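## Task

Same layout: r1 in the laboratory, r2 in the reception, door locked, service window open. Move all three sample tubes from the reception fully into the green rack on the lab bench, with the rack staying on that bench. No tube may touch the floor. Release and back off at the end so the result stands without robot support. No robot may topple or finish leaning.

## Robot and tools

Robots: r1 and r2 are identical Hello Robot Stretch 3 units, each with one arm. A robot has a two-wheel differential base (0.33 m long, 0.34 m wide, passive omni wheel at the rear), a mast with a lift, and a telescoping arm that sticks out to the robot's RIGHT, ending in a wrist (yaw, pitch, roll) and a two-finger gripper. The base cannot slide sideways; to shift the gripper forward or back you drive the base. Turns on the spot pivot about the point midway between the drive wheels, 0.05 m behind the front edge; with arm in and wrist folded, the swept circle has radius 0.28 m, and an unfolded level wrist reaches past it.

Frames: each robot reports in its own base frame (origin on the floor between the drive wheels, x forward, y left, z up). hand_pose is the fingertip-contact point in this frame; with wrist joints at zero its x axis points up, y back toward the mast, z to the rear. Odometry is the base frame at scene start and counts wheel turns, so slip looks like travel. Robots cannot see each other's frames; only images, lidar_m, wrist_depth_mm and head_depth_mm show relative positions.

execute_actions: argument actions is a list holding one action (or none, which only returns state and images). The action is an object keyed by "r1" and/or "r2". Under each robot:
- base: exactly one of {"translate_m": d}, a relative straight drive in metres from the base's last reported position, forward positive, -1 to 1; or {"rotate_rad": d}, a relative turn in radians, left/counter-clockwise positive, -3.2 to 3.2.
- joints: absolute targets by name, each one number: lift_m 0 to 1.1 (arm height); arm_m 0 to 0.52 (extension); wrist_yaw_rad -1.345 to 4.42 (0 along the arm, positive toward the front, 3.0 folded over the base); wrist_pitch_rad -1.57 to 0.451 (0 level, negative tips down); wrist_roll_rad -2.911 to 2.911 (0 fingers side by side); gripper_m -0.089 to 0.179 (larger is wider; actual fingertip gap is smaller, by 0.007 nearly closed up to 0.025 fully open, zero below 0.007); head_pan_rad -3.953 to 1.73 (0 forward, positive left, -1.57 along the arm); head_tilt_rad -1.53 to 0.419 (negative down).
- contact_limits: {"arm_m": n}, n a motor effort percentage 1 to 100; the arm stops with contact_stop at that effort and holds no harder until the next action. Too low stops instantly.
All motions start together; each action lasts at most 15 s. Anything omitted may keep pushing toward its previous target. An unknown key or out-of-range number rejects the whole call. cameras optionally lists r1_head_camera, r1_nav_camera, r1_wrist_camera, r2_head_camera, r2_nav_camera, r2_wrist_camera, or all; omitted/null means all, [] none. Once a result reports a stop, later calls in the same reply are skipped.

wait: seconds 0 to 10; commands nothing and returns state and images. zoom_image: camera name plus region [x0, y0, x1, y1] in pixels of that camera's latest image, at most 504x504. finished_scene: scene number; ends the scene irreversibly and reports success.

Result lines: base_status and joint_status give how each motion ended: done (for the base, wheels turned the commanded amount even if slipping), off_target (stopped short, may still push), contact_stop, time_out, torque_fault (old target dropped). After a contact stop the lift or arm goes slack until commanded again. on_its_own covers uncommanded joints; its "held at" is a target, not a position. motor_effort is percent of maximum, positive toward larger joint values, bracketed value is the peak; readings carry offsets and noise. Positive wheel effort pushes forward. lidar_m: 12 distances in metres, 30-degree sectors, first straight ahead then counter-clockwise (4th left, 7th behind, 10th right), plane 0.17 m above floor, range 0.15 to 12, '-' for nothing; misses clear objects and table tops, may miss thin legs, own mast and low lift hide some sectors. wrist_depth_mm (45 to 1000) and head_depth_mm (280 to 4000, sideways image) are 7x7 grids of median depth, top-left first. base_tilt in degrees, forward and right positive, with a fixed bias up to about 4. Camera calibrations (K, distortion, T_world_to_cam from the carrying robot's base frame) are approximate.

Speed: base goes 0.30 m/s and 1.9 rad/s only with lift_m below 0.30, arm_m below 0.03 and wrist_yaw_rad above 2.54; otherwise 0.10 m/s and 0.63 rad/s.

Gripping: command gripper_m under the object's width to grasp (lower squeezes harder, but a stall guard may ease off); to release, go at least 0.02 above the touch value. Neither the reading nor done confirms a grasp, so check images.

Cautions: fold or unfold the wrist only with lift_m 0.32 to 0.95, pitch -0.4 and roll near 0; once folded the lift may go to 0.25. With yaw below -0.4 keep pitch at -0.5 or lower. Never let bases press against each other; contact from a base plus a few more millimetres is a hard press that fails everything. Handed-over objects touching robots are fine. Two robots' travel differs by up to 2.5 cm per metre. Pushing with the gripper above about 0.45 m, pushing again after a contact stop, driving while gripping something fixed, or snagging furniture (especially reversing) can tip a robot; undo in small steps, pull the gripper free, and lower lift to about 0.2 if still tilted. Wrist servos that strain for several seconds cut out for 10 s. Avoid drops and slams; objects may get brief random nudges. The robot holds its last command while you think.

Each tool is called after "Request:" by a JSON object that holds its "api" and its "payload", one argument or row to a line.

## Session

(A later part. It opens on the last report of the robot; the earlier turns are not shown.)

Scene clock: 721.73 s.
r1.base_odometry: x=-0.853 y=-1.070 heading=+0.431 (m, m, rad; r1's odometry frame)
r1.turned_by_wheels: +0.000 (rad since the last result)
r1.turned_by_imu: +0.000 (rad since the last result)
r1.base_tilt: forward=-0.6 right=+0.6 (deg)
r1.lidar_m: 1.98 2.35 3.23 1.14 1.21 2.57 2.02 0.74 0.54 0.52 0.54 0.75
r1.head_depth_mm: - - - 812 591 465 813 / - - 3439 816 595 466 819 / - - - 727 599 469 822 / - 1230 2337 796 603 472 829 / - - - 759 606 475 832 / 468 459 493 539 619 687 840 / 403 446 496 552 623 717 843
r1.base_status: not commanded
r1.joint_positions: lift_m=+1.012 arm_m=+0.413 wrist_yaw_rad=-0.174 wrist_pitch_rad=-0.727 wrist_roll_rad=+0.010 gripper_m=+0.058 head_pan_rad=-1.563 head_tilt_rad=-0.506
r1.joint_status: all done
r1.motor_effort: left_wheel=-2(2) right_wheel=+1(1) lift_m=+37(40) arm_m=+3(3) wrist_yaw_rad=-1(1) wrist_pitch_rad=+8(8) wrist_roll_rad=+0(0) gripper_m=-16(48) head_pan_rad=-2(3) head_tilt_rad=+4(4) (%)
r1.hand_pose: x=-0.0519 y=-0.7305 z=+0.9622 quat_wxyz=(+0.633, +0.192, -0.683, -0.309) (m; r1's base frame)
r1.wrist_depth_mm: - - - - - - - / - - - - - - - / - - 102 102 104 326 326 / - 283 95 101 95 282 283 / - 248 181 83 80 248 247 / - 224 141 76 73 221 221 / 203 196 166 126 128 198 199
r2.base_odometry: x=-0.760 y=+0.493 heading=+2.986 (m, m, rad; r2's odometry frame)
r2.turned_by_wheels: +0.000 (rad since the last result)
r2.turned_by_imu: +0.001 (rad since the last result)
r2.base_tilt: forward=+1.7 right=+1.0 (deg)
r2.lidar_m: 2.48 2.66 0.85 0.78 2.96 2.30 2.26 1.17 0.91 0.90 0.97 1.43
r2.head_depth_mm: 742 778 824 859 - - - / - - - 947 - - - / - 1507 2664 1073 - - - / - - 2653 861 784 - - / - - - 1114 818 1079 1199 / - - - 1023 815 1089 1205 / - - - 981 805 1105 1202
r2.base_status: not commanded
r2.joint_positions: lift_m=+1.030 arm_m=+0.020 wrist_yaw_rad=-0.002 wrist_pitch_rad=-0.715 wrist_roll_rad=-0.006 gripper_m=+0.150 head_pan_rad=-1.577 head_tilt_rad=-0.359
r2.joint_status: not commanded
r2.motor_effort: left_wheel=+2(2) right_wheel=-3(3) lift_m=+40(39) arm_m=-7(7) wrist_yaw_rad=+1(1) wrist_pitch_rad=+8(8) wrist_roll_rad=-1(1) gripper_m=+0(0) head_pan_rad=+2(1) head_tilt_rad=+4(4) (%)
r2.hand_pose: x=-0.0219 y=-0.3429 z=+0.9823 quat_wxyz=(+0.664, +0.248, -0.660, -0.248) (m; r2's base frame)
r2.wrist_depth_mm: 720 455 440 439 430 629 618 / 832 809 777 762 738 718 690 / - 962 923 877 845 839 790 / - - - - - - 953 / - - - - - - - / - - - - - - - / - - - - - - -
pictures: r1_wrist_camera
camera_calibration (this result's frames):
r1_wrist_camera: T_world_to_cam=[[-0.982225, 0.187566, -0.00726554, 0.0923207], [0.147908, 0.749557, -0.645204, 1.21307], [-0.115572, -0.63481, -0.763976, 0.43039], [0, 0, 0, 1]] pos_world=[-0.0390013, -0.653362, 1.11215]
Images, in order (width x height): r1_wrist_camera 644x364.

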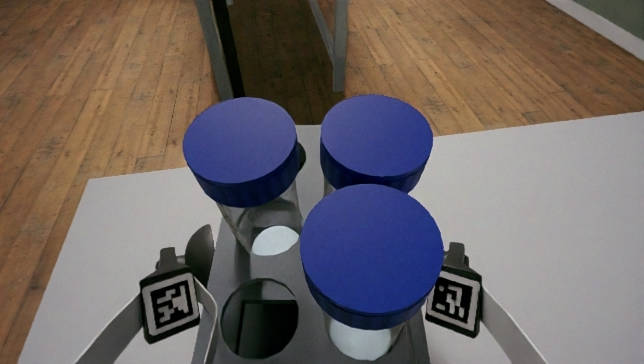

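Request:
{"api": "execute_actions", "payload": {
  "actions": [
    {"r1": {"base": {"rotate_rad": -1.54}, "joints": {"arm_m": 0.10, "lift_m": 1.08, "wrist_yaw_rad": 0.0}}}
  ],
  "cameras": ["r1_wrist_camera"]
}}

Request:
{"api": "execute_actions", "payload": {
  "actions": [
    {"r1": {"base": {"translate_m": -0.52}, "joints": {"lift_m": 0.95}}}
  ],
  "cameras": ["r1_wrist_camera"]
}}

Scene clock: 744.07 s.
r1.base_odometry: x=-0.853 y=-1.070 heading=-1.109 (m, m, rad; r1's odometry frame)
r1.turned_by_wheels: -1.540 (rad since the last result)
r1.turned_by_imu: -1.575 (rad since the last result)
r1.base_tilt: forward=-0.6 right=+0.5 (deg)
r1.lidar_m: 0.52 0.55 0.76 2.19 2.36 3.27 1.14 1.19 2.56 1.90 0.73 0.54
r1.head_depth_mm: 2032 - - - 1949 1518 1247 / 2080 - - - 1895 1534 1254 / 2108 - - - 1745 1538 1267 / 2105 2280 2498 2652 1752 1549 1274 / 2115 2314 2511 2635 2005 1559 1274 / 1853 1842 1803 1795 1771 1522 1278 / 1318 1306 1274 864 1260 1257 1228
r1.base_status: done
r1.joint_positions: lift_m=+1.080 arm_m=+0.100 wrist_yaw_rad=-0.001 wrist_pitch_rad=-0.728 wrist_roll_rad=+0.010 gripper_m=+0.058 head_pan_rad=-1.563 head_tilt_rad=-0.506
r1.joint_status: all done
r1.motor_effort: left_wheel=+2(7) right_wheel=-3(11) lift_m=+39(36) arm_m=-3(3) wrist_yaw_rad=+1(1) wrist_pitch_rad=+8(8) wrist_roll_rad=+0(0) gripper_m=-17(16) head_pan_rad=-2(2) head_tilt_rad=+4(3) (%)
r1.hand_pose: x=-0.0218 y=-0.4204 z=+1.0300 quat_wxyz=(+0.657, +0.250, -0.664, -0.254) (m; r1's base frame)
r1.wrist_depth_mm: 663 952 - - - - - / 595 958 - - - - - / 439 959 102 102 104 - - / 394 954 95 100 95 - - / 644 969 180 83 80 - - / 653 837 140 76 73 - - / 645 - 166 126 127 - -
r2.base_odometry: x=-0.760 y=+0.493 heading=+2.986 (m, m, rad; r2's odometry frame)
r2.turned_by_wheels: +0.000 (rad since the last result)
r2.turned_by_imu: +0.001 (rad since the last result)
r2.base_tilt: forward=+1.7 right=+1.0 (deg)
r2.lidar_m: 2.48 2.67 0.85 0.78 2.96 2.29 2.26 1.16 0.91 0.90 0.97 1.43
r2.head_depth_mm: 743 778 824 863 - - - / - 1443 1522 951 - - - / - - 3637 1148 - - - / - - 3539 1132 829 - - / - - - 1116 817 1079 1192 / - - - 1026 812 1088 1208 / - - - 980 805 1099 1207
r2.base_status: not commanded
r2.joint_positions: lift_m=+1.030 arm_m=+0.020 wrist_yaw_rad=-0.002 wrist_pitch_rad=-0.715 wrist_roll_rad=-0.006 gripper_m=+0.150 head_pan_rad=-1.577 head_tilt_rad=-0.359
r2.joint_status: not commanded
r2.motor_effort: left_wheel=+1(2) right_wheel=-3(3) lift_m=+39(40) arm_m=-6(6) wrist_yaw_rad=+1(1) wrist_pitch_rad=+8(7) wrist_roll_rad=-1(1) gripper_m=+0(0) head_pan_rad=+2(2) head_tilt_rad=+4(3) (%)
r2.hand_pose: x=-0.0219 y=-0.3429 z=+0.9823 quat_wxyz=(+0.664, +0.248, -0.660, -0.248) (m; r2's base frame)
r2.wrist_depth_mm: 720 453 437 440 437 622 617 / 841 804 795 760 730 708 701 / - 984 921 893 872 837 809 / - - - - - - 952 / - - - - - - - / - - - - - - - / - - - - - - -
pictures: r1_wrist_camera
camera_calibration (this result's frames):
r1_wrist_camera: T_world_to_cam=[[-0.999844, 0.0161003, -0.00725574, -0.00825032], [0.0169868, 0.764484, -0.644418, 1.02253], [-0.00482842, -0.644441, -0.764639, 0.681595], [0, 0, 0, 1]] pos_world=[-0.0223274, -0.342325, 1.18005]
Images, in order (width x height): r1_wrist_camera 644x364.

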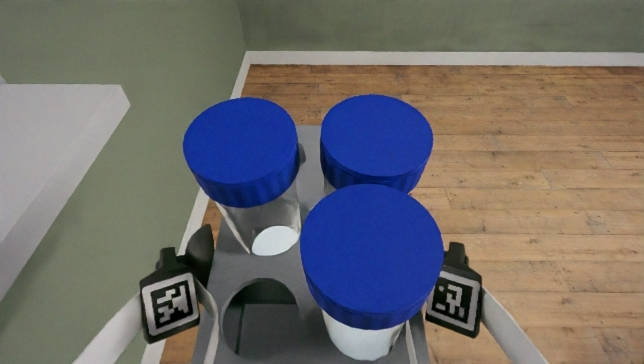

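Scene clock: 750.23 s.
r1.base_odometry: x=-1.085 y=-0.605 heading=-1.109 (m, m, rad; r1's odometry frame)
r1.turned_by_wheels: +0.000 (rad since the last result)
r1.turned_by_imu: +0.001 (rad since the last result)
r1.base_tilt: forward=-0.6 right=+0.5 (deg)
r1.lidar_m: 1.04 1.09 1.50 2.28 2.37 0.64 1.44 0.72 2.55 2.47 1.45 1.08
r1.head_depth_mm: 2038 2279 2484 2692 - - 1261 / 2087 2267 2495 2705 - - 1257 / 2097 2256 2513 2721 - - 1235 / 2091 2284 2497 2703 1978 1448 1275 / 2114 2291 2522 2692 1995 1560 1281 / 2110 2306 2550 2748 2017 1572 1288 / 2121 2326 2471 2542 2034 1581 1298
r1.base_status: done
r1.joint_positions: lift_m=+0.950 arm_m=+0.100 wrist_yaw_rad=-0.001 wrist_pitch_rad=-0.729 wrist_roll_rad=+0.010 gripper_m=+0.058 head_pan_rad=-1.563 head_tilt_rad=-0.506
r1.joint_status: all done
r1.motor_effort: left_wheel=+2(4) right_wheel=-3(8) lift_m=+33(35) arm_m=-3(3) wrist_yaw_rad=+1(1) wrist_pitch_rad=+8(8) wrist_roll_rad=+0(0) gripper_m=-16(17) head_pan_rad=-3(3) head_tilt_rad=+3(4) (%)
r1.hand_pose: x=-0.0218 y=-0.4203 z=+0.9001 quat_wxyz=(+0.657, +0.250, -0.664, -0.254) (m; r1's base frame)
r1.wrist_depth_mm: - - - - - - - / - - - - - - - / - - 102 102 104 - - / - - 95 100 95 - - / - - 180 83 80 - - / - - 140 76 73 - - / 991 969 165 126 128 983 983
r2.base_odometry: x=-0.760 y=+0.493 heading=+2.986 (m, m, rad; r2's odometry frame)
r2.turned_by_wheels: +0.000 (rad since the last result)
r2.turned_by_imu: +0.001 (rad since the last result)
r2.base_tilt: forward=+1.6 right=+1.0 (deg)
r2.lidar_m: 2.48 2.66 0.85 0.78 2.96 2.30 2.26 1.16 0.91 0.90 0.97 1.43
r2.head_depth_mm: 744 778 823 862 - - - / - - 3154 950 - - - / - - 3092 1150 - - - / - - 2976 1131 831 - - / - - - 1112 821 1080 1194 / - - - 1030 813 1084 1209 / - - - 980 804 1103 1206
r2.base_status: not commanded
r2.joint_positions: lift_m=+1.030 arm_m=+0.020 wrist_yaw_rad=-0.002 wrist_pitch_rad=-0.715 wrist_roll_rad=-0.006 gripper_m=+0.150 head_pan_rad=-1.577 head_tilt_rad=-0.359
r2.joint_status: not commanded
r2.motor_effort: left_wheel=+2(2) right_wheel=-3(3) lift_m=+40(40) arm_m=-7(6) wrist_yaw_rad=+1(1) wrist_pitch_rad=+8(7) wrist_roll_rad=-1(1) gripper_m=+0(0) head_pan_rad=+2(2) head_tilt_rad=+4(3) (%)
r2.hand_pose: x=-0.0219 y=-0.3429 z=+0.9823 quat_wxyz=(+0.664, +0.248, -0.660, -0.248) (m; r2's base frame)
r2.wrist_depth_mm: 712 452 442 438 436 624 603 / 836 819 792 763 761 726 705 / - 965 918 887 853 838 818 / - - - - - - 972 / - - - - - - - / - - - - - - - / - - - - - - -
pictures: r1_wrist_camera
camera_calibration (this result's frames):
r1_wrist_camera: T_world_to_cam=[[-0.999844, 0.0161034, -0.00725001, -0.00919771], [0.0169873, 0.764727, -0.644131, 0.93862], [-0.00482838, -0.644153, -0.764881, 0.582683], [0, 0, 0, 1]] pos_world=[-0.0223275, -0.342303, 1.05021]
Images, in order (width x height): r1_wrist_camera 644x364.

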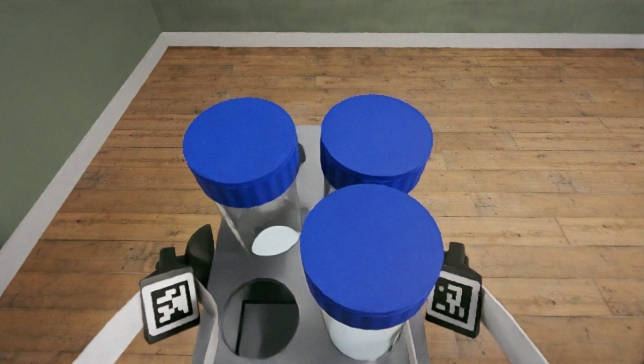

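Request:
{"api": "execute_actions", "payload": {
  "actions": [],
  "cameras": ["r1_head_camera", "r1_nav_camera", "r1_wrist_camera"]
}}

Scene clock: 760.90 s.
r1.base_odometry: x=-1.085 y=-0.605 heading=-1.109 (m, m, rad; r1's odometry frame)
r1.turned_by_wheels: +0.000 (rad since the last result)
r1.turned_by_imu: +0.000 (rad since the last result)
r1.base_tilt: forward=-0.6 right=+0.5 (deg)
r1.lidar_m: 1.04 1.09 1.50 2.28 2.37 0.64 1.44 0.72 2.54 2.47 1.46 1.07
r1.head_depth_mm: 2043 2252 2462 2613 - - 1259 / 2074 2239 2515 2690 - - 1257 / 2079 2281 2478 2656 - - 1234 / 2109 2288 2501 2661 1990 1458 1274 / 2097 2292 2540 2695 2001 1558 1277 / 2107 2287 2539 2738 2008 1575 1293 / 2117 2321 2483 2511 2011 1581 1293
r1.base_status: done
r1.joint_positions: lift_m=+0.950 arm_m=+0.100 wrist_yaw_rad=-0.001 wrist_pitch_rad=-0.729 wrist_roll_rad=+0.010 gripper_m=+0.058 head_pan_rad=-1.563 head_tilt_rad=-0.506
r1.joint_status: all done
r1.motor_effort: left_wheel=+2(4) right_wheel=-3(8) lift_m=+32(35) arm_m=-3(3) wrist_yaw_rad=+1(1) wrist_pitch_rad=+8(8) wrist_roll_rad=+0(0) gripper_m=-18(17) head_pan_rad=-3(3) head_tilt_rad=+3(4) (%)
r1.hand_pose: x=-0.0218 y=-0.4203 z=+0.9001 quat_wxyz=(+0.657, +0.250, -0.664, -0.254) (m; r1's base frame)
r1.wrist_depth_mm: - - - - - - - / - - - - - - - / - - 102 102 104 - - / - - 95 100 95 - - / - - 180 83 80 - - / - - 140 76 73 - - / 989 965 166 125 128 - 984
r2.base_odometry: x=-0.760 y=+0.493 heading=+2.986 (m, m, rad; r2's odometry frame)
r2.turned_by_wheels: +0.000 (rad since the last result)
r2.turned_by_imu: +0.001 (rad since the last result)
r2.base_tilt: forward=+1.7 right=+1.0 (deg)
r2.lidar_m: 2.48 2.66 0.85 0.78 2.97 2.30 2.26 1.16 0.92 0.90 0.97 1.43
r2.head_depth_mm: 743 776 825 862 - - - / - - 3149 955 - - - / - - 3105 1152 - - - / - - 3012 1130 831 - - / - - - 1115 818 1074 1194 / - - - 1022 813 1087 1215 / - - - 977 805 1101 1204
r2.base_status: not commanded
r2.joint_positions: lift_m=+1.030 arm_m=+0.020 wrist_yaw_rad=-0.002 wrist_pitch_rad=-0.715 wrist_roll_rad=-0.006 gripper_m=+0.150 head_pan_rad=-1.577 head_tilt_rad=-0.359
r2.joint_status: not commanded
r2.motor_effort: left_wheel=+2(2) right_wheel=-3(3) lift_m=+40(40) arm_m=-7(6) wrist_yaw_rad=+1(1) wrist_pitch_rad=+8(7) wrist_roll_rad=-1(1) gripper_m=+0(0) head_pan_rad=+2(2) head_tilt_rad=+4(3) (%)
r2.hand_pose: x=-0.0219 y=-0.3429 z=+0.9823 quat_wxyz=(+0.664, +0.248, -0.660, -0.248) (m; r2's base frame)
r2.wrist_depth_mm: 721 459 444 441 435 635 621 / 833 822 787 755 747 718 704 / - 962 939 892 865 837 799 / - - - - - - 954 / - - - - - - - / - - - - - - - / - - - - - - -
pictures: r1_head_camera (sideways: a quarter turn clockwise sets it upright), r1_nav_camera (sideways: a quarter turn counterclockwise sets it upright), r1_wrist_camera
camera_calibration (this result's frames):
r1_head_camera: T_world_to_cam=[[0.00440494, 0.49738, -0.867522, 1.15029], [0.999124, 0.0339126, 0.0245164, -0.0352459], [0.0416139, -0.86687, -0.496795, 0.603527], [0, 0, 0, 1]] pos_world=[0.00503292, -0.0477564, 1.29859]
r1_nav_camera: T_world_to_cam=[[0.0278827, -0.481038, 0.876256, -1.09946], [-0.999322, -0.0345082, 0.0128547, 0.0473995], [0.0240544, -0.87602, -0.481674, 0.586658], [0, 0, 0, 1]] pos_world=[0.0639115, -0.0133206, 1.24537]
r1_wrist_camera: T_world_to_cam=[[-0.999844, 0.0161036, -0.00725041, -0.00919724], [0.0169877, 0.764727, -0.644131, 0.93862], [-0.00482822, -0.644153, -0.764881, 0.582683], [0, 0, 0, 1]] pos_world=[-0.0223275, -0.342303, 1.05021]
Images, in order (width x height): r1_head_camera 896x504, r1_nav_camera 672x504, r1_wrist_camera 644x364.

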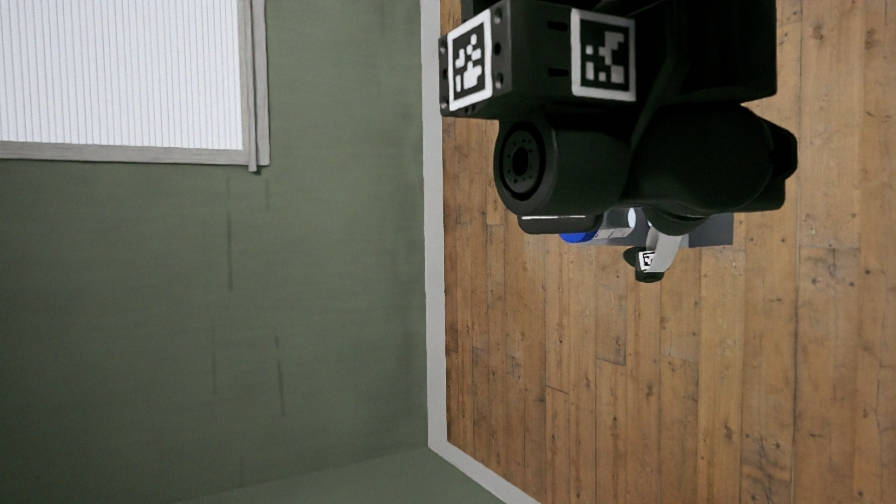

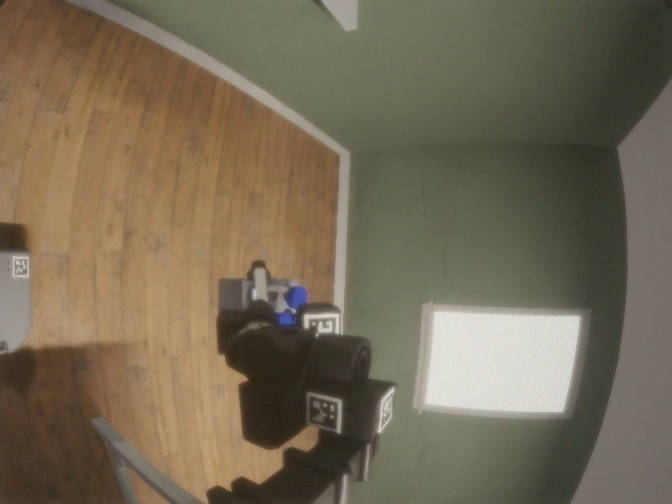

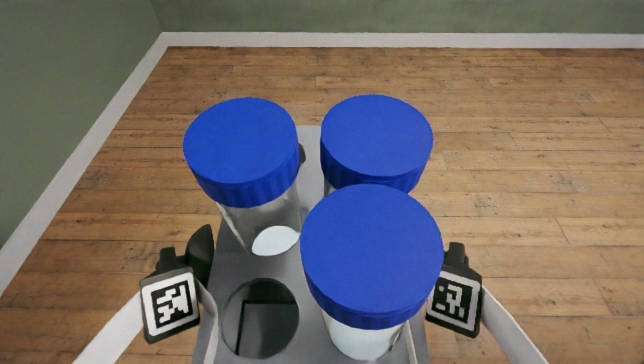

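Request:
{"api": "execute_actions", "payload": {
  "actions": [
    {"r1": {"base": {"rotate_rad": -1.54}, "joints": {"arm_m": 0.14, "head_pan_rad": -1.45, "head_tilt_rad": -0.55}}}
  ],
  "cameras": ["r1_head_camera", "r1_nav_camera", "r1_wrist_camera"]
}}

Scene clock: 771.23 s.
r1.base_odometry: x=-1.085 y=-0.605 heading=-2.649 (m, m, rad; r1's odometry frame)
r1.turned_by_wheels: -1.540 (rad since the last result)
r1.turned_by_imu: -1.575 (rad since the last result)
r1.base_tilt: forward=-0.6 right=+0.5 (deg)
r1.lidar_m: 2.47 1.43 1.07 1.04 1.09 1.50 2.28 2.39 0.64 1.36 0.72 2.54
r1.head_depth_mm: 2666 2945 1691 - - 1421 1042 / 2704 2961 1577 1148 - 1443 1232 / 2739 3012 1604 1095 603 1456 1236 / 2824 3098 1631 1056 794 1503 1258 / 2853 3159 3354 1060 816 1467 1253 / 2938 3233 3512 1073 836 1202 1189 / 2940 3280 3633 2673 860 1482 1266
r1.base_status: done
r1.joint_positions: lift_m=+0.950 arm_m=+0.140 wrist_yaw_rad=-0.001 wrist_pitch_rad=-0.729 wrist_roll_rad=+0.010 gripper_m=+0.058 head_pan_rad=-1.457 head_tilt_rad=-0.543
r1.joint_status: all done
r1.motor_effort: left_wheel=+2(7) right_wheel=-3(9) lift_m=+32(32) arm_m=+4(4) wrist_yaw_rad=+1(1) wrist_pitch_rad=+8(8) wrist_roll_rad=-1(0) gripper_m=-16(16) head_pan_rad=+3(17) head_tilt_rad=-4(10) (%)
r1.hand_pose: x=-0.0218 y=-0.4598 z=+0.9001 quat_wxyz=(+0.657, +0.250, -0.664, -0.254) (m; r1's base frame)
r1.wrist_depth_mm: - 661 654 657 651 - - / 538 531 511 534 534 - - / 450 447 102 104 104 449 - / 383 385 95 100 95 382 - / 426 364 181 83 80 352 - / - - 140 76 73 - - / 974 893 166 126 128 985 989
r2.base_odometry: x=-0.760 y=+0.493 heading=+2.986 (m, m, rad; r2's odometry frame)
r2.turned_by_wheels: +0.000 (rad since the last result)
r2.turned_by_imu: +0.001 (rad since the last result)
r2.base_tilt: forward=+1.7 right=+1.0 (deg)
r2.lidar_m: 2.48 2.66 0.85 0.78 2.96 2.30 2.26 1.17 0.91 0.90 0.96 1.43
r2.head_depth_mm: 743 778 826 861 - - - / - - 2598 953 - - - / - 1884 2668 1157 - - - / - - 3434 1125 829 - - / - - - 1108 820 1073 1197 / - - - 1024 812 1091 1207 / - - - 979 802 1098 1198
r2.base_status: not commanded
r2.joint_positions: lift_m=+1.030 arm_m=+0.020 wrist_yaw_rad=-0.002 wrist_pitch_rad=-0.715 wrist_roll_rad=-0.006 gripper_m=+0.150 head_pan_rad=-1.577 head_tilt_rad=-0.359
r2.joint_status: not commanded
r2.motor_effort: left_wheel=+2(2) right_wheel=-3(3) lift_m=+40(40) arm_m=-6(7) wrist_yaw_rad=+1(1) wrist_pitch_rad=+8(7) wrist_roll_rad=-1(1) gripper_m=+0(1) head_pan_rad=+2(2) head_tilt_rad=+3(3) (%)
r2.hand_pose: x=-0.0219 y=-0.3429 z=+0.9823 quat_wxyz=(+0.664, +0.248, -0.660, -0.248) (m; r2's base frame)
r2.wrist_depth_mm: 725 452 435 435 439 633 612 / 851 820 783 767 744 722 691 / - 965 965 882 862 826 813 / - - - - - - 957 / - - - - - - - / - - - - - - - / - - - - - - -
pictures: r1_head_camera (sideways: a quarter turn clockwise sets it upright), r1_nav_camera (sideways: a quarter turn counterclockwise sets it upright), r1_wrist_camera
camera_calibration (this result's frames):
r1_head_camera: T_world_to_cam=[[-0.0520584, 0.526665, -0.848477, 1.1258], [0.989977, 0.138908, 0.0254825, -0.0364465], [0.131281, -0.838647, -0.528618, 0.644385], [0, 0, 0, 1]] pos_world=[0.010093, -0.0474447, 1.29678]
r1_nav_camera: T_world_to_cam=[[0.0824659, -0.507319, 0.857803, -1.07572], [-0.989953, -0.140898, 0.0118409, 0.0486628], [0.114855, -0.850162, -0.513842, 0.627959], [0, 0, 0, 1]] pos_world=[0.06476, -0.00501257, 1.24485]
r1_wrist_camera: T_world_to_cam=[[-0.999845, 0.0160351, -0.00725585, -0.00857429], [0.0169388, 0.76473, -0.644129, 0.968855], [-0.00477988, -0.644152, -0.764883, 0.557217], [0, 0, 0, 1]] pos_world=[-0.0223208, -0.381843, 1.05021]
Images, in order (width x height): r1_head_camera 896x504, r1_nav_camera 672x504, r1_wrist_camera 644x364.

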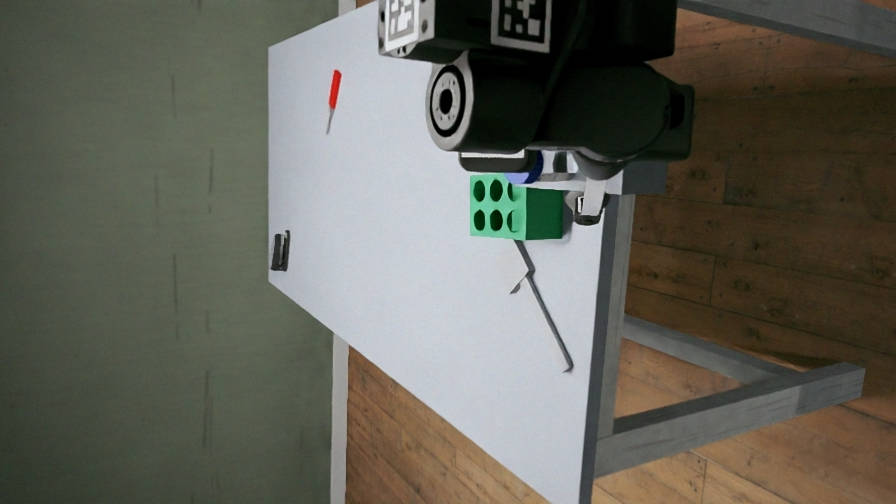

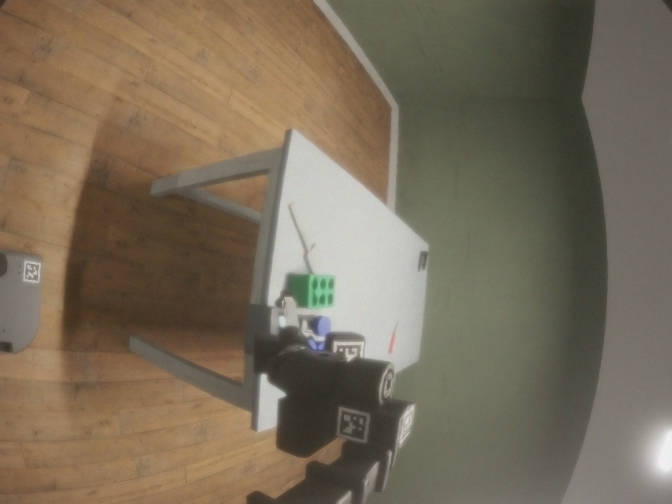

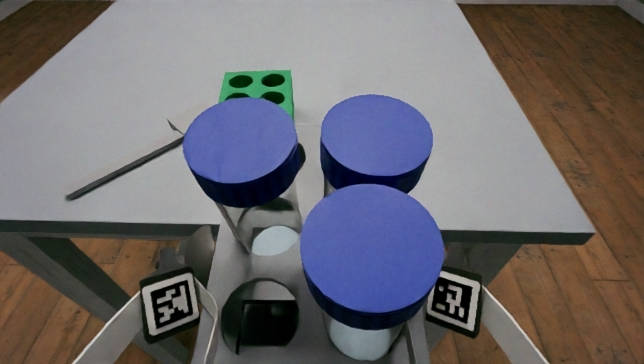

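Request:
{"api": "zoom_image", "payload": {
  "camera": "r1_head_camera",
  "region": [400, 100, 700, 400]
}}

Region (400, 100, 700, 400) of r1_head_camera's 896x504 image, scaled by 1.680, with more detail than that image has.

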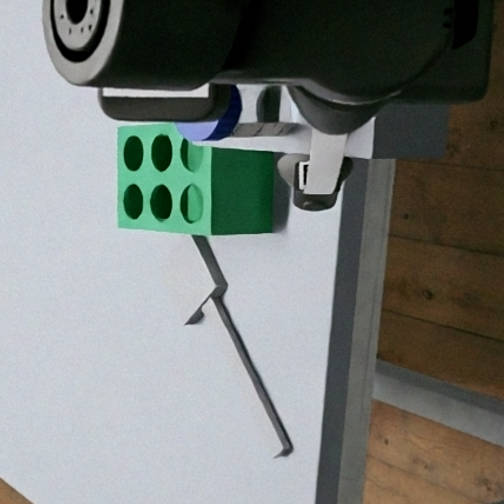

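Request:
{"api": "execute_actions", "payload": {
  "actions": [
    {"r1": {"base": {"translate_m": -0.077}, "joints": {"arm_m": 0.345, "lift_m": 0.93, "head_pan_rad": -1.5, "head_tilt_rad": -0.6}}}
  ],
  "cameras": ["r1_head_camera", "r1_wrist_camera"]
}}

Scene clock: 829.47 s.
r1.base_odometry: x=-1.017 y=-0.568 heading=-2.649 (m, m, rad; r1's odometry frame)
r1.turned_by_wheels: +0.000 (rad since the last result)
r1.turned_by_imu: +0.000 (rad since the last result)
r1.base_tilt: forward=-0.6 right=+0.5 (deg)
r1.lidar_m: 2.54 1.44 1.08 1.05 1.10 1.51 2.20 2.30 0.62 0.61 0.76 2.62
r1.head_depth_mm: 2683 2968 3161 938 771 1354 1199 / 2730 3026 - 873 776 1371 1126 / 2779 2998 1496 722 788 1439 1215 / 2810 3104 1415 925 805 1437 1220 / 2835 3141 1437 974 821 1464 1224 / 2827 3175 1559 986 831 1393 1213 / 2925 3265 3433 995 842 1082 1203
r1.base_status: done
r1.joint_positions: lift_m=+0.930 arm_m=+0.345 wrist_yaw_rad=-0.001 wrist_pitch_rad=-0.729 wrist_roll_rad=+0.010 gripper_m=+0.058 head_pan_rad=-1.493 head_tilt_rad=-0.593
r1.joint_status: all done
r1.motor_effort: left_wheel=+2(4) right_wheel=-3(9) lift_m=+32(30) arm_m=+4(4) wrist_yaw_rad=+1(1) wrist_pitch_rad=+8(8) wrist_roll_rad=+0(0) gripper_m=-16(15) head_pan_rad=-2(8) head_tilt_rad=-4(11) (%)
r1.hand_pose: x=-0.0218 y=-0.6648 z=+0.8801 quat_wxyz=(+0.657, +0.251, -0.664, -0.254) (m; r1's base frame)
r1.wrist_depth_mm: 623 614 605 610 610 - - / 492 493 492 490 490 - - / 415 415 102 104 104 - - / 357 300 95 101 95 365 - / 287 255 181 83 80 312 - / 226 232 140 76 73 277 - / 204 235 166 126 127 251 935
r2.base_odometry: x=-0.760 y=+0.493 heading=+2.986 (m, m, rad; r2's odometry frame)
r2.turned_by_wheels: +0.000 (rad since the last result)
r2.turned_by_imu: +0.001 (rad since the last result)
r2.base_tilt: forward=+1.7 right=+1.0 (deg)
r2.lidar_m: 2.48 2.66 0.85 0.78 2.96 2.30 2.26 1.17 0.91 0.90 0.97 1.43
r2.head_depth_mm: 743 777 823 861 - - - / - - 1777 953 - - - / - - 2715 1143 - - - / - - 3528 1131 829 - - / - - - 1114 817 1077 1193 / - - - 1021 816 1086 1213 / - - - 980 806 1103 1207
r2.base_status: not commanded
r2.joint_positions: lift_m=+1.030 arm_m=+0.020 wrist_yaw_rad=-0.002 wrist_pitch_rad=-0.715 wrist_roll_rad=-0.006 gripper_m=+0.150 head_pan_rad=-1.577 head_tilt_rad=-0.359
r2.joint_status: not commanded
r2.motor_effort: left_wheel=+3(2) right_wheel=-3(3) lift_m=+40(40) arm_m=-7(7) wrist_yaw_rad=+1(1) wrist_pitch_rad=+8(8) wrist_roll_rad=-1(1) gripper_m=+0(1) head_pan_rad=+2(2) head_tilt_rad=+4(4) (%)
r2.hand_pose: x=-0.0219 y=-0.3429 z=+0.9823 quat_wxyz=(+0.664, +0.248, -0.660, -0.248) (m; r2's base frame)
r2.wrist_depth_mm: 709 452 441 442 438 631 613 / 834 810 791 764 743 728 699 / - 961 928 894 853 827 810 / - - - - - - 955 / - - - - - - - / - - - - - - - / - - - - - - -
pictures: r1_head_camera (sideways: a quarter turn clockwise sets it upright), r1_wrist_camera
camera_calibration (this result's frames):
r1_head_camera: T_world_to_cam=[[-0.0362091, 0.569427, -0.821244, 1.09019], [0.994449, 0.101768, 0.026717, -0.0380793], [0.0987895, -0.815718, -0.569951, 0.69836], [0, 0, 0, 1]] pos_world=[0.00835232, -0.0472459, 1.29436]
r1_wrist_camera: T_world_to_cam=[[-0.999845, 0.0160366, -0.00725241, -0.00543536], [0.0169388, 0.764877, -0.643954, 1.11262], [-0.00477961, -0.643977, -0.76503, 0.41012], [0, 0, 0, 1]] pos_world=[-0.0223208, -0.586821, 1.03019]
Images, in order (width x height): r1_head_camera 896x504, r1_wrist_camera 644x364.

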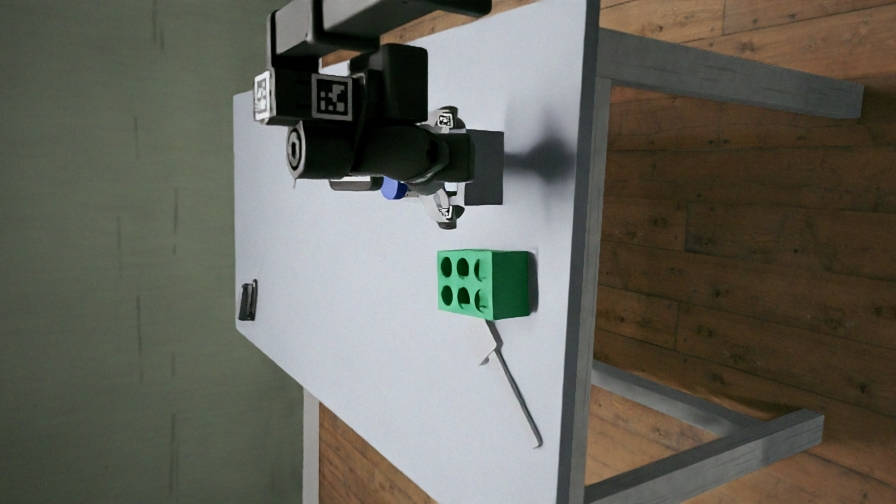

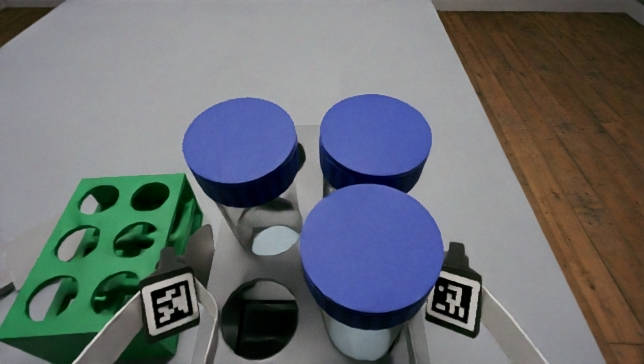

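Request:
{"api": "execute_actions", "payload": {
  "actions": [
    {"r1": {"joints": {"lift_m": 0.856}}}
  ],
  "cameras": ["r1_head_camera", "r1_wrist_camera"]
}}

Scene clock: 835.07 s.
r1.base_odometry: x=-1.017 y=-0.568 heading=-2.649 (m, m, rad; r1's odometry frame)
r1.turned_by_wheels: +0.000 (rad since the last result)
r1.turned_by_imu: +0.000 (rad since the last result)
r1.base_tilt: forward=-0.5 right=+0.5 (deg)
r1.lidar_m: 2.54 1.43 1.08 1.05 1.10 1.51 2.20 2.30 0.62 0.61 0.76 2.62
r1.head_depth_mm: 2723 2980 3204 - 771 1349 1196 / 2719 2969 1455 - 778 1357 1135 / 2777 3017 1393 984 786 1449 1213 / 2768 3068 1418 944 801 1447 1217 / 2824 3134 1433 976 818 1463 1222 / 2851 3187 1550 984 832 1387 1217 / 2910 3252 3416 999 847 1085 1209
r1.base_status: not commanded
r1.joint_positions: lift_m=+0.856 arm_m=+0.345 wrist_yaw_rad=-0.001 wrist_pitch_rad=-0.729 wrist_roll_rad=+0.010 gripper_m=+0.058 head_pan_rad=-1.493 head_tilt_rad=-0.593
r1.joint_status: all done
r1.motor_effort: left_wheel=+2(2) right_wheel=-3(3) lift_m=+32(31) arm_m=+4(4) wrist_yaw_rad=+1(1) wrist_pitch_rad=+8(8) wrist_roll_rad=+0(0) gripper_m=-17(16) head_pan_rad=-2(3) head_tilt_rad=-4(5) (%)
r1.hand_pose: x=-0.0218 y=-0.6648 z=+0.8061 quat_wxyz=(+0.657, +0.251, -0.664, -0.254) (m; r1's base frame)
r1.wrist_depth_mm: 444 442 437 443 438 - - / 357 356 356 357 355 370 - / 218 237 102 104 104 298 - / 186 231 95 101 95 257 - / 189 215 181 83 80 226 225 / 154 189 140 76 73 201 201 / 180 179 166 126 127 182 182
r2.base_odometry: x=-0.760 y=+0.493 heading=+2.986 (m, m, rad; r2's odometry frame)
r2.turned_by_wheels: +0.000 (rad since the last result)
r2.turned_by_imu: +0.001 (rad since the last result)
r2.base_tilt: forward=+1.7 right=+1.0 (deg)
r2.lidar_m: 2.48 2.66 0.85 0.78 2.96 2.30 2.26 1.16 0.92 0.90 0.97 1.43
r2.head_depth_mm: 743 776 824 865 - - - / - - 1790 948 - - - / - - 3093 1150 - - - / - - 3497 1129 832 - - / - - - 1109 820 1081 1194 / - - - 1026 812 1089 1210 / - - - 978 803 1101 1203
r2.base_status: not commanded
r2.joint_positions: lift_m=+1.030 arm_m=+0.020 wrist_yaw_rad=-0.002 wrist_pitch_rad=-0.715 wrist_roll_rad=-0.006 gripper_m=+0.150 head_pan_rad=-1.577 head_tilt_rad=-0.359
r2.joint_status: not commanded
r2.motor_effort: left_wheel=+2(2) right_wheel=-3(3) lift_m=+40(40) arm_m=-7(7) wrist_yaw_rad=+1(1) wrist_pitch_rad=+8(8) wrist_roll_rad=-1(1) gripper_m=+0(0) head_pan_rad=+2(2) head_tilt_rad=+4(4) (%)
r2.hand_pose: x=-0.0219 y=-0.3429 z=+0.9823 quat_wxyz=(+0.664, +0.248, -0.660, -0.248) (m; r2's base frame)
r2.wrist_depth_mm: 715 455 443 437 434 631 620 / 836 818 785 769 735 723 704 / - 983 923 885 865 823 810 / - - - - - - 934 / - - - - - - - / - - - - - - - / - - - - - - -
pictures: r1_head_camera (sideways: a quarter turn clockwise sets it upright), r1_wrist_camera
camera_calibration (this result's frames):
r1_head_camera: T_world_to_cam=[[-0.0362091, 0.569427, -0.821244, 1.09019], [0.994449, 0.101768, 0.026717, -0.0380793], [0.0987895, -0.815718, -0.569952, 0.69836], [0, 0, 0, 1]] pos_world=[0.00835232, -0.0472459, 1.29436]
r1_wrist_camera: T_world_to_cam=[[-0.999845, 0.0160367, -0.0072523, -0.00597202], [0.0169389, 0.764882, -0.643948, 1.06497], [-0.00477968, -0.643971, -0.765035, 0.353519], [0, 0, 0, 1]] pos_world=[-0.0223208, -0.586821, 0.956193]
Images, in order (width x height): r1_head_camera 896x504, r1_wrist_camera 644x364.

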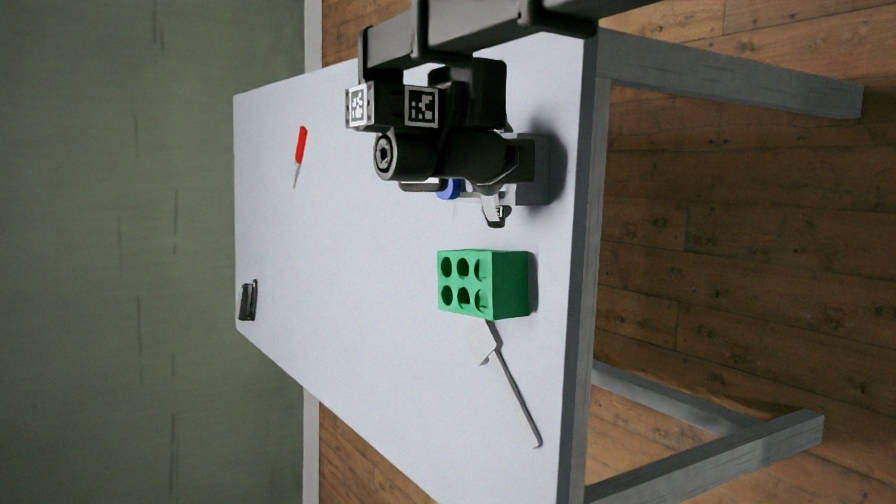

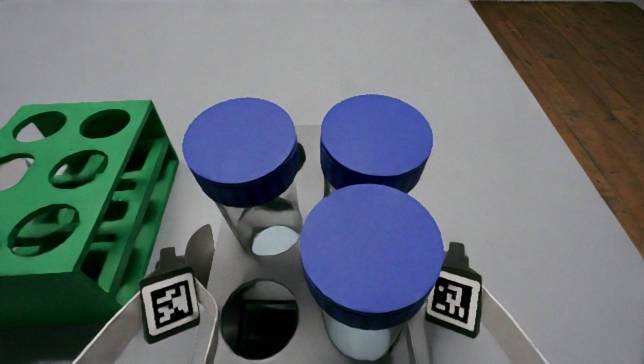

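Request:
{"api": "execute_actions", "payload": {
  "actions": [
    {"r1": {"joints": {"lift_m": 0.852, "gripper_m": 0.135}}}
  ],
  "cameras": ["r1_head_camera", "r1_wrist_camera"]
}}

Scene clock: 840.03 s.
r1.base_odometry: x=-1.017 y=-0.568 heading=-2.649 (m, m, rad; r1's odometry frame)
r1.turned_by_wheels: +0.000 (rad since the last result)
r1.turned_by_imu: +0.000 (rad since the last result)
r1.base_tilt: forward=-0.6 right=+0.5 (deg)
r1.lidar_m: 2.55 1.44 1.07 1.04 1.09 1.52 2.20 2.31 0.62 0.61 0.76 2.62
r1.head_depth_mm: 2684 2959 3213 - 776 1358 1203 / 2700 2987 1461 - 775 1363 1135 / 2754 3023 1395 962 786 1440 1210 / 2794 3050 1421 962 801 1441 1215 / 2817 3131 1436 975 819 1447 1224 / 2880 3226 1546 984 831 1389 1224 / 2930 3178 3523 995 846 1082 1210
r1.base_status: not commanded
r1.joint_positions: lift_m=+0.852 arm_m=+0.345 wrist_yaw_rad=-0.001 wrist_pitch_rad=-0.718 wrist_roll_rad=+0.010 gripper_m=+0.135 head_pan_rad=-1.493 head_tilt_rad=-0.593
r1.joint_status: all done
r1.motor_effort: left_wheel=+3(2) right_wheel=-3(3) lift_m=+32(33) arm_m=+4(4) wrist_yaw_rad=+1(1) wrist_pitch_rad=+5(8) wrist_roll_rad=+0(1) gripper_m=+1(85) head_pan_rad=-3(2) head_tilt_rad=-4(4) (%)
r1.hand_pose: x=-0.0218 y=-0.6669 z=+0.8040 quat_wxyz=(+0.659, +0.247, -0.665, -0.250) (m; r1's base frame)
r1.wrist_depth_mm: 452 450 445 447 447 - - / 361 359 358 358 359 374 - / 217 234 109 109 117 299 - / 185 230 108 107 102 255 - / 190 209 194 87 82 228 225 / 152 - 143 134 76 203 199 / - 177 169 144 148 177 180
r2.base_odometry: x=-0.760 y=+0.493 heading=+2.986 (m, m, rad; r2's odometry frame)
r2.turned_by_wheels: +0.000 (rad since the last result)
r2.turned_by_imu: +0.001 (rad since the last result)
r2.base_tilt: forward=+1.7 right=+1.0 (deg)
r2.lidar_m: 2.48 2.68 0.85 0.78 2.96 2.30 2.25 1.17 0.92 0.90 0.97 1.43
r2.head_depth_mm: 742 779 825 861 - - - / - - 1795 956 - - - / - - 3105 1146 - - - / - - 3544 1132 829 - - / - - - 1108 818 1083 1194 / - - - 1024 814 1080 1212 / - - - 978 803 1107 1206
r2.base_status: not commanded
r2.joint_positions: lift_m=+1.030 arm_m=+0.020 wrist_yaw_rad=-0.002 wrist_pitch_rad=-0.715 wrist_roll_rad=-0.006 gripper_m=+0.150 head_pan_rad=-1.577 head_tilt_rad=-0.359
r2.joint_status: not commanded
r2.motor_effort: left_wheel=+2(2) right_wheel=-3(3) lift_m=+40(40) arm_m=-7(7) wrist_yaw_rad=+1(1) wrist_pitch_rad=+8(7) wrist_roll_rad=-1(1) gripper_m=+1(0) head_pan_rad=+2(2) head_tilt_rad=+3(4) (%)
r2.hand_pose: x=-0.0219 y=-0.3429 z=+0.9823 quat_wxyz=(+0.664, +0.248, -0.660, -0.248) (m; r2's base frame)
r2.wrist_depth_mm: 738 457 439 436 438 626 621 / 834 810 789 751 742 702 701 / - 965 914 911 867 836 802 / - - - - - - 964 / - - - - - - - / - - - - - - - / - - - - - - -
pictures: r1_head_camera (sideways: a quarter turn clockwise sets it upright), r1_wrist_camera
camera_calibration (this result's frames):
r1_head_camera: T_world_to_cam=[[-0.0362092, 0.569427, -0.821244, 1.09019], [0.994449, 0.101768, 0.026717, -0.0380793], [0.0987896, -0.815718, -0.569951, 0.69836], [0, 0, 0, 1]] pos_world=[0.00835233, -0.0472459, 1.29436]
r1_wrist_camera: T_world_to_cam=[[-0.999845, 0.0159561, -0.00741445, -0.00587961], [0.0169295, 0.75769, -0.652395, 1.06726], [-0.00479182, -0.65242, -0.757843, 0.339211], [0, 0, 0, 1]] pos_world=[-0.0223214, -0.587248, 0.953297]
Images, in order (width x height): r1_head_camera 896x504, r1_wrist_camera 644x364.

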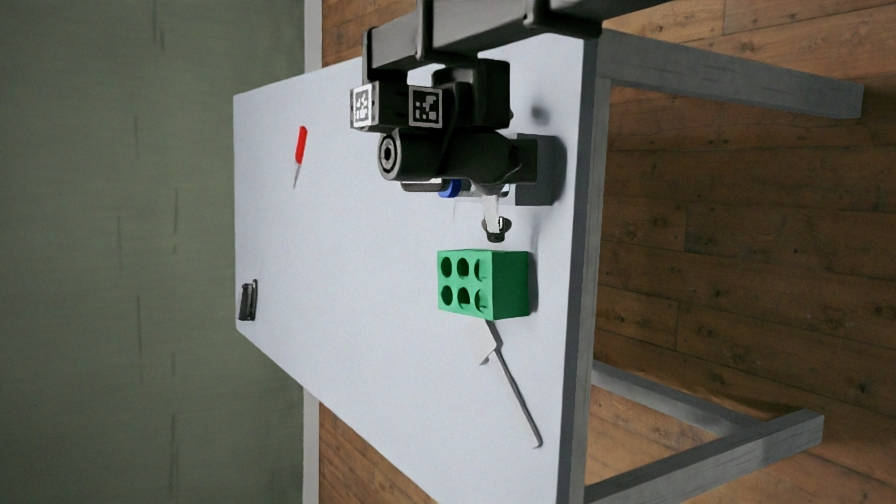

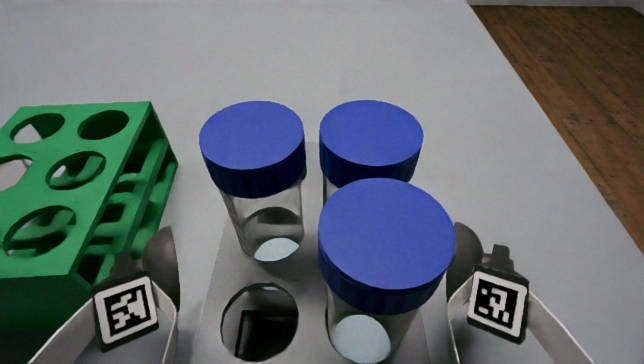

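Request:
{"api": "execute_actions", "payload": {
  "actions": [
    {"r1": {"base": {"translate_m": -0.019}, "joints": {"lift_m": 0.905, "arm_m": 0.309, "gripper_m": 0.16}}}
  ],
  "cameras": ["r1_head_camera", "r1_wrist_camera"]
}}

Scene clock: 860.50 s.
r1.base_odometry: x=-1.000 y=-0.559 heading=-2.649 (m, m, rad; r1's odometry frame)
r1.turned_by_wheels: +0.000 (rad since the last result)
r1.turned_by_imu: +0.000 (rad since the last result)
r1.base_tilt: forward=-0.6 right=+0.5 (deg)
r1.lidar_m: 2.56 1.44 1.08 1.05 1.10 1.51 2.18 2.29 0.62 0.61 0.77 2.65
r1.head_depth_mm: 2675 2961 3225 977 773 1380 1199 / 2745 2989 1602 - 775 969 1131 / 2741 3004 1471 1004 754 1442 1214 / 2835 3055 1422 963 806 1458 1213 / 2825 3128 1427 918 808 1454 1229 / 2891 3193 1564 989 833 1401 1225 / 2875 3247 3468 989 842 1107 1203
r1.base_status: done
r1.joint_positions: lift_m=+0.905 arm_m=+0.309 wrist_yaw_rad=-0.001 wrist_pitch_rad=-0.717 wrist_roll_rad=+0.010 gripper_m=+0.160 head_pan_rad=-1.493 head_tilt_rad=-0.593
r1.joint_status: all done
r1.motor_effort: left_wheel=+2(4) right_wheel=-3(9) lift_m=+36(38) arm_m=-3(3) wrist_yaw_rad=+1(1) wrist_pitch_rad=+4(5) wrist_roll_rad=+0(0) gripper_m=+1(83) head_pan_rad=-2(3) head_tilt_rad=-5(3) (%)
r1.hand_pose: x=-0.0218 y=-0.6316 z=+0.8571 quat_wxyz=(+0.659, +0.246, -0.665, -0.250) (m; r1's base frame)
r1.wrist_depth_mm: 579 577 578 575 602 - - / 461 460 458 458 458 - - / 387 385 382 383 384 - - / 272 281 173 175 328 339 - / 229 266 252 145 288 295 - / 214 256 225 203 256 - - / - 229 193 191 230 226 953
r2.base_odometry: x=-0.760 y=+0.493 heading=+2.986 (m, m, rad; r2's odometry frame)
r2.turned_by_wheels: +0.000 (rad since the last result)
r2.turned_by_imu: +0.001 (rad since the last result)
r2.base_tilt: forward=+1.7 right=+1.0 (deg)
r2.lidar_m: 2.48 2.66 0.85 0.78 2.95 2.30 2.26 1.16 0.91 0.90 0.97 1.43
r2.head_depth_mm: 743 777 822 862 - - - / - - 1776 950 - - - / - - 2696 1149 - - - / - - 3534 1128 828 - - / - - - 1118 817 1073 1198 / - - - 1024 812 1091 1206 / - - - 979 806 1103 1202
r2.base_status: not commanded
r2.joint_positions: lift_m=+1.030 arm_m=+0.020 wrist_yaw_rad=-0.002 wrist_pitch_rad=-0.715 wrist_roll_rad=-0.006 gripper_m=+0.150 head_pan_rad=-1.577 head_tilt_rad=-0.359
r2.joint_status: not commanded
r2.motor_effort: left_wheel=+2(2) right_wheel=-3(3) lift_m=+40(40) arm_m=-7(6) wrist_yaw_rad=+1(1) wrist_pitch_rad=+7(7) wrist_roll_rad=-1(1) gripper_m=+0(0) head_pan_rad=+2(2) head_tilt_rad=+3(4) (%)
r2.hand_pose: x=-0.0219 y=-0.3429 z=+0.9823 quat_wxyz=(+0.664, +0.248, -0.660, -0.248) (m; r2's base frame)
r2.wrist_depth_mm: 718 456 440 439 437 634 612 / 845 814 793 756 746 703 693 / - 954 920 901 875 825 805 / - - - - - - 970 / - - - - - - - / - - - - - - - / - - - - - - -
pictures: r1_head_camera (sideways: a quarter turn clockwise sets it upright), r1_wrist_camera
camera_calibration (this result's frames):
r1_head_camera: T_world_to_cam=[[-0.0362092, 0.569427, -0.821244, 1.09019], [0.994449, 0.101768, 0.026717, -0.0380793], [0.0987896, -0.815718, -0.569951, 0.69836], [0, 0, 0, 1]] pos_world=[0.00835233, -0.0472459, 1.29436]
r1_wrist_camera: T_world_to_cam=[[-0.999845, 0.0159456, -0.00743313, -0.00603997], [0.0169276, 0.756852, -0.653367, 1.07544], [-0.00479253, -0.653392, -0.757005, 0.401116], [0, 0, 0, 1]] pos_world=[-0.0223214, -0.551769, 1.00626]
Images, in order (width x height): r1_head_camera 896x504, r1_wrist_camera 644x364.

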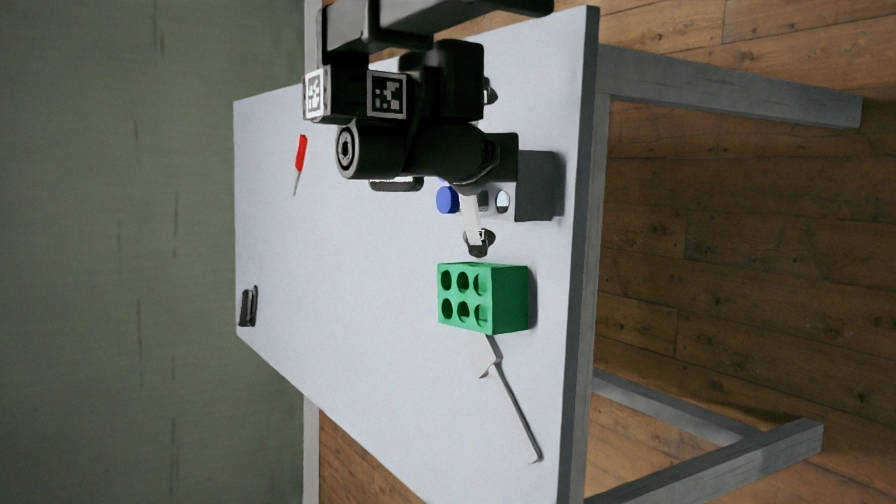

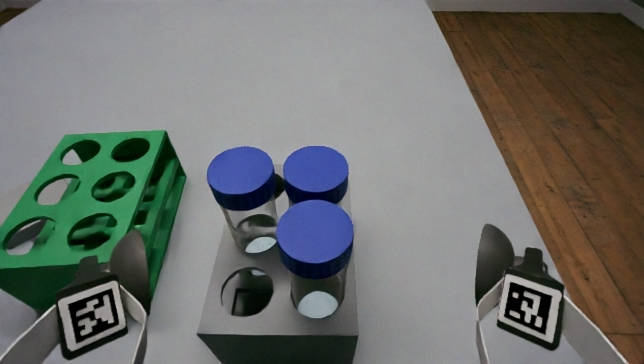

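Request:
{"api": "execute_actions", "payload": {
  "actions": [
    {"r1": {"joints": {"gripper_m": -0.02}}}
  ],
  "cameras": ["r1_wrist_camera"]
}}

Scene clock: 869.23 s.
r1.base_odometry: x=-1.000 y=-0.559 heading=-2.649 (m, m, rad; r1's odometry frame)
r1.turned_by_wheels: +0.000 (rad since the last result)
r1.turned_by_imu: +0.000 (rad since the last result)
r1.base_tilt: forward=-0.6 right=+0.6 (deg)
r1.lidar_m: 2.57 1.44 1.07 1.05 1.10 1.51 2.18 2.28 0.62 0.61 0.77 2.64
r1.head_depth_mm: 2681 2967 3155 978 774 1390 1208 / 2720 2978 1592 - 778 965 1128 / 2765 3033 1461 1002 754 1429 1213 / 2777 2999 1417 959 803 1449 1209 / 2837 3113 1443 913 807 1466 1222 / 2849 3187 1561 984 829 1387 1232 / 2920 3297 3522 999 839 1111 1207
r1.base_status: not commanded
r1.joint_positions: lift_m=+0.905 arm_m=+0.309 wrist_yaw_rad=-0.001 wrist_pitch_rad=-0.717 wrist_roll_rad=+0.010 gripper_m=-0.019 head_pan_rad=-1.493 head_tilt_rad=-0.593
r1.joint_status: all done
r1.motor_effort: left_wheel=+2(2) right_wheel=-3(3) lift_m=+36(35) arm_m=-3(3) wrist_yaw_rad=+1(1) wrist_pitch_rad=+4(4) wrist_roll_rad=+0(0) gripper_m=-21(96) head_pan_rad=-3(3) head_tilt_rad=-4(4) (%)
r1.hand_pose: x=-0.0218 y=-0.6316 z=+0.8571 quat_wxyz=(+0.659, +0.246, -0.665, -0.250) (m; r1's base frame)
r1.wrist_depth_mm: 575 574 572 575 601 - - / 463 460 462 461 457 - - / 384 384 382 383 383 - - / 272 280 171 172 329 337 - / 229 259 275 141 287 287 - / 221 244 257 209 261 255 - / 231 230 188 185 225 230 909
r2.base_odometry: x=-0.760 y=+0.493 heading=+2.986 (m, m, rad; r2's odometry frame)
r2.turned_by_wheels: +0.000 (rad since the last result)
r2.turned_by_imu: +0.001 (rad since the last result)
r2.base_tilt: forward=+1.6 right=+1.0 (deg)
r2.lidar_m: 2.48 2.66 0.86 0.78 2.96 2.29 2.26 1.16 0.91 0.90 0.96 1.43
r2.head_depth_mm: 741 778 825 863 - - - / - - 1762 949 - - - / - - 2730 1149 - - - / - - 3492 1128 832 - - / - - - 1112 818 1076 1193 / - - - 1031 813 1085 1211 / - - - 983 805 1105 1214
r2.base_status: not commanded
r2.joint_positions: lift_m=+1.030 arm_m=+0.020 wrist_yaw_rad=-0.002 wrist_pitch_rad=-0.715 wrist_roll_rad=-0.006 gripper_m=+0.150 head_pan_rad=-1.577 head_tilt_rad=-0.359
r2.joint_status: not commanded
r2.motor_effort: left_wheel=+2(2) right_wheel=-3(3) lift_m=+40(40) arm_m=-6(7) wrist_yaw_rad=+1(1) wrist_pitch_rad=+8(7) wrist_roll_rad=-1(1) gripper_m=-1(0) head_pan_rad=+2(3) head_tilt_rad=+4(3) (%)
r2.hand_pose: x=-0.0219 y=-0.3429 z=+0.9823 quat_wxyz=(+0.664, +0.248, -0.660, -0.248) (m; r2's base frame)
r2.wrist_depth_mm: 719 456 447 439 435 629 622 / 838 820 787 751 744 716 695 / - 978 936 889 859 841 798 / - - - - - - 962 / - - - - - - - / - - - - - - - / - - - - - - -
pictures: r1_wrist_camera
camera_calibration (this result's frames):
r1_wrist_camera: T_world_to_cam=[[-0.999845, 0.0159455, -0.00743323, -0.00603991], [0.0169276, 0.756852, -0.653367, 1.07544], [-0.00479238, -0.653391, -0.757005, 0.401117], [0, 0, 0, 1]] pos_world=[-0.0223214, -0.551769, 1.00626]
Images, in order (width x height): r1_wrist_camera 644x364.

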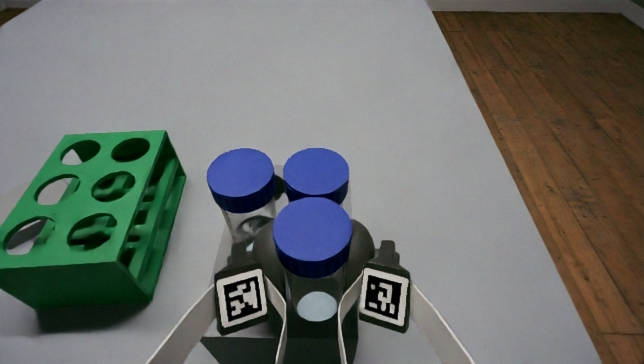

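Request:
{"api": "execute_actions", "payload": {
  "actions": [
    {"r1": {"joints": {"lift_m": 1.035}}}
  ],
  "cameras": ["r1_wrist_camera"]
}}

Scene clock: 891.07 s.
r1.base_odometry: x=-1.000 y=-0.559 heading=-2.649 (m, m, rad; r1's odometry frame)
r1.turned_by_wheels: +0.000 (rad since the last result)
r1.turned_by_imu: +0.000 (rad since the last result)
r1.base_tilt: forward=-0.6 right=+0.5 (deg)
r1.lidar_m: 2.56 1.44 1.08 1.05 1.09 1.52 2.18 2.28 0.62 0.61 0.77 2.64
r1.head_depth_mm: 2697 - 3145 2119 772 1389 1194 / 2690 - 1286 949 780 966 1127 / 2737 3029 1492 822 753 1445 1214 / 2823 3040 1416 966 807 1446 1217 / 2806 3126 1423 916 806 1450 1225 / 2825 3220 1542 984 831 1391 1231 / 2936 3293 3491 1000 842 1111 1208
r1.base_status: not commanded
r1.joint_positions: lift_m=+1.035 arm_m=+0.309 wrist_yaw_rad=-0.001 wrist_pitch_rad=-0.717 wrist_roll_rad=+0.010 gripper_m=-0.016 head_pan_rad=-1.493 head_tilt_rad=-0.593
r1.joint_status: all done
r1.motor_effort: left_wheel=+2(2) right_wheel=-3(3) lift_m=+36(39) arm_m=-3(3) wrist_yaw_rad=+1(1) wrist_pitch_rad=+5(5) wrist_roll_rad=+0(0) gripper_m=-20(18) head_pan_rad=-2(3) head_tilt_rad=-3(4) (%)
r1.hand_pose: x=-0.0218 y=-0.6316 z=+0.9871 quat_wxyz=(+0.659, +0.246, -0.665, -0.250) (m; r1's base frame)
r1.wrist_depth_mm: - 875 871 877 - - - / - 707 713 695 759 - - / 592 589 588 587 613 - - / 506 504 505 503 504 - - / 447 400 443 141 439 - - / 390 349 350 215 400 - - / 353 313 341 308 347 - -
r2.base_odometry: x=-0.760 y=+0.493 heading=+2.986 (m, m, rad; r2's odometry frame)
r2.turned_by_wheels: +0.000 (rad since the last result)
r2.turned_by_imu: +0.001 (rad since the last result)
r2.base_tilt: forward=+1.7 right=+1.0 (deg)
r2.lidar_m: 2.48 2.67 0.85 0.78 2.96 2.31 2.26 1.16 0.91 0.90 0.97 1.43
r2.head_depth_mm: 746 779 824 864 - - - / - - 1836 951 - - - / - - 3146 1150 - - - / - - 3495 1129 832 - - / - - - 1114 819 1072 1192 / - - - 1022 814 1084 1206 / - - - 983 804 1108 1203
r2.base_status: not commanded
r2.joint_positions: lift_m=+1.030 arm_m=+0.020 wrist_yaw_rad=-0.002 wrist_pitch_rad=-0.715 wrist_roll_rad=-0.006 gripper_m=+0.150 head_pan_rad=-1.577 head_tilt_rad=-0.359
r2.joint_status: not commanded
r2.motor_effort: left_wheel=+2(2) right_wheel=-3(3) lift_m=+40(40) arm_m=-6(7) wrist_yaw_rad=+2(1) wrist_pitch_rad=+7(8) wrist_roll_rad=-1(1) gripper_m=+0(0) head_pan_rad=+2(3) head_tilt_rad=+4(3) (%)
r2.hand_pose: x=-0.0219 y=-0.3429 z=+0.9823 quat_wxyz=(+0.664, +0.248, -0.660, -0.248) (m; r2's base frame)
r2.wrist_depth_mm: 728 456 441 440 438 626 611 / 836 820 788 765 734 722 699 / - 967 917 892 869 824 809 / - - - - - - 943 / - - - - - - - / - - - - - - - / - - - - - - -
pictures: r1_wrist_camera
camera_calibration (this result's frames):
r1_wrist_camera: T_world_to_cam=[[-0.999845, 0.0159442, -0.0074331, -0.00507437], [0.0169266, 0.756852, -0.653367, 1.16038], [-0.00479168, -0.653392, -0.757005, 0.499523], [0, 0, 0, 1]] pos_world=[-0.0223213, -0.551769, 1.13626]
Images, in order (width x height): r1_wrist_camera 644x364.

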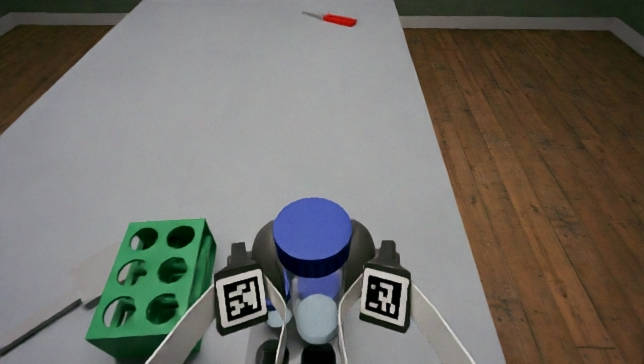

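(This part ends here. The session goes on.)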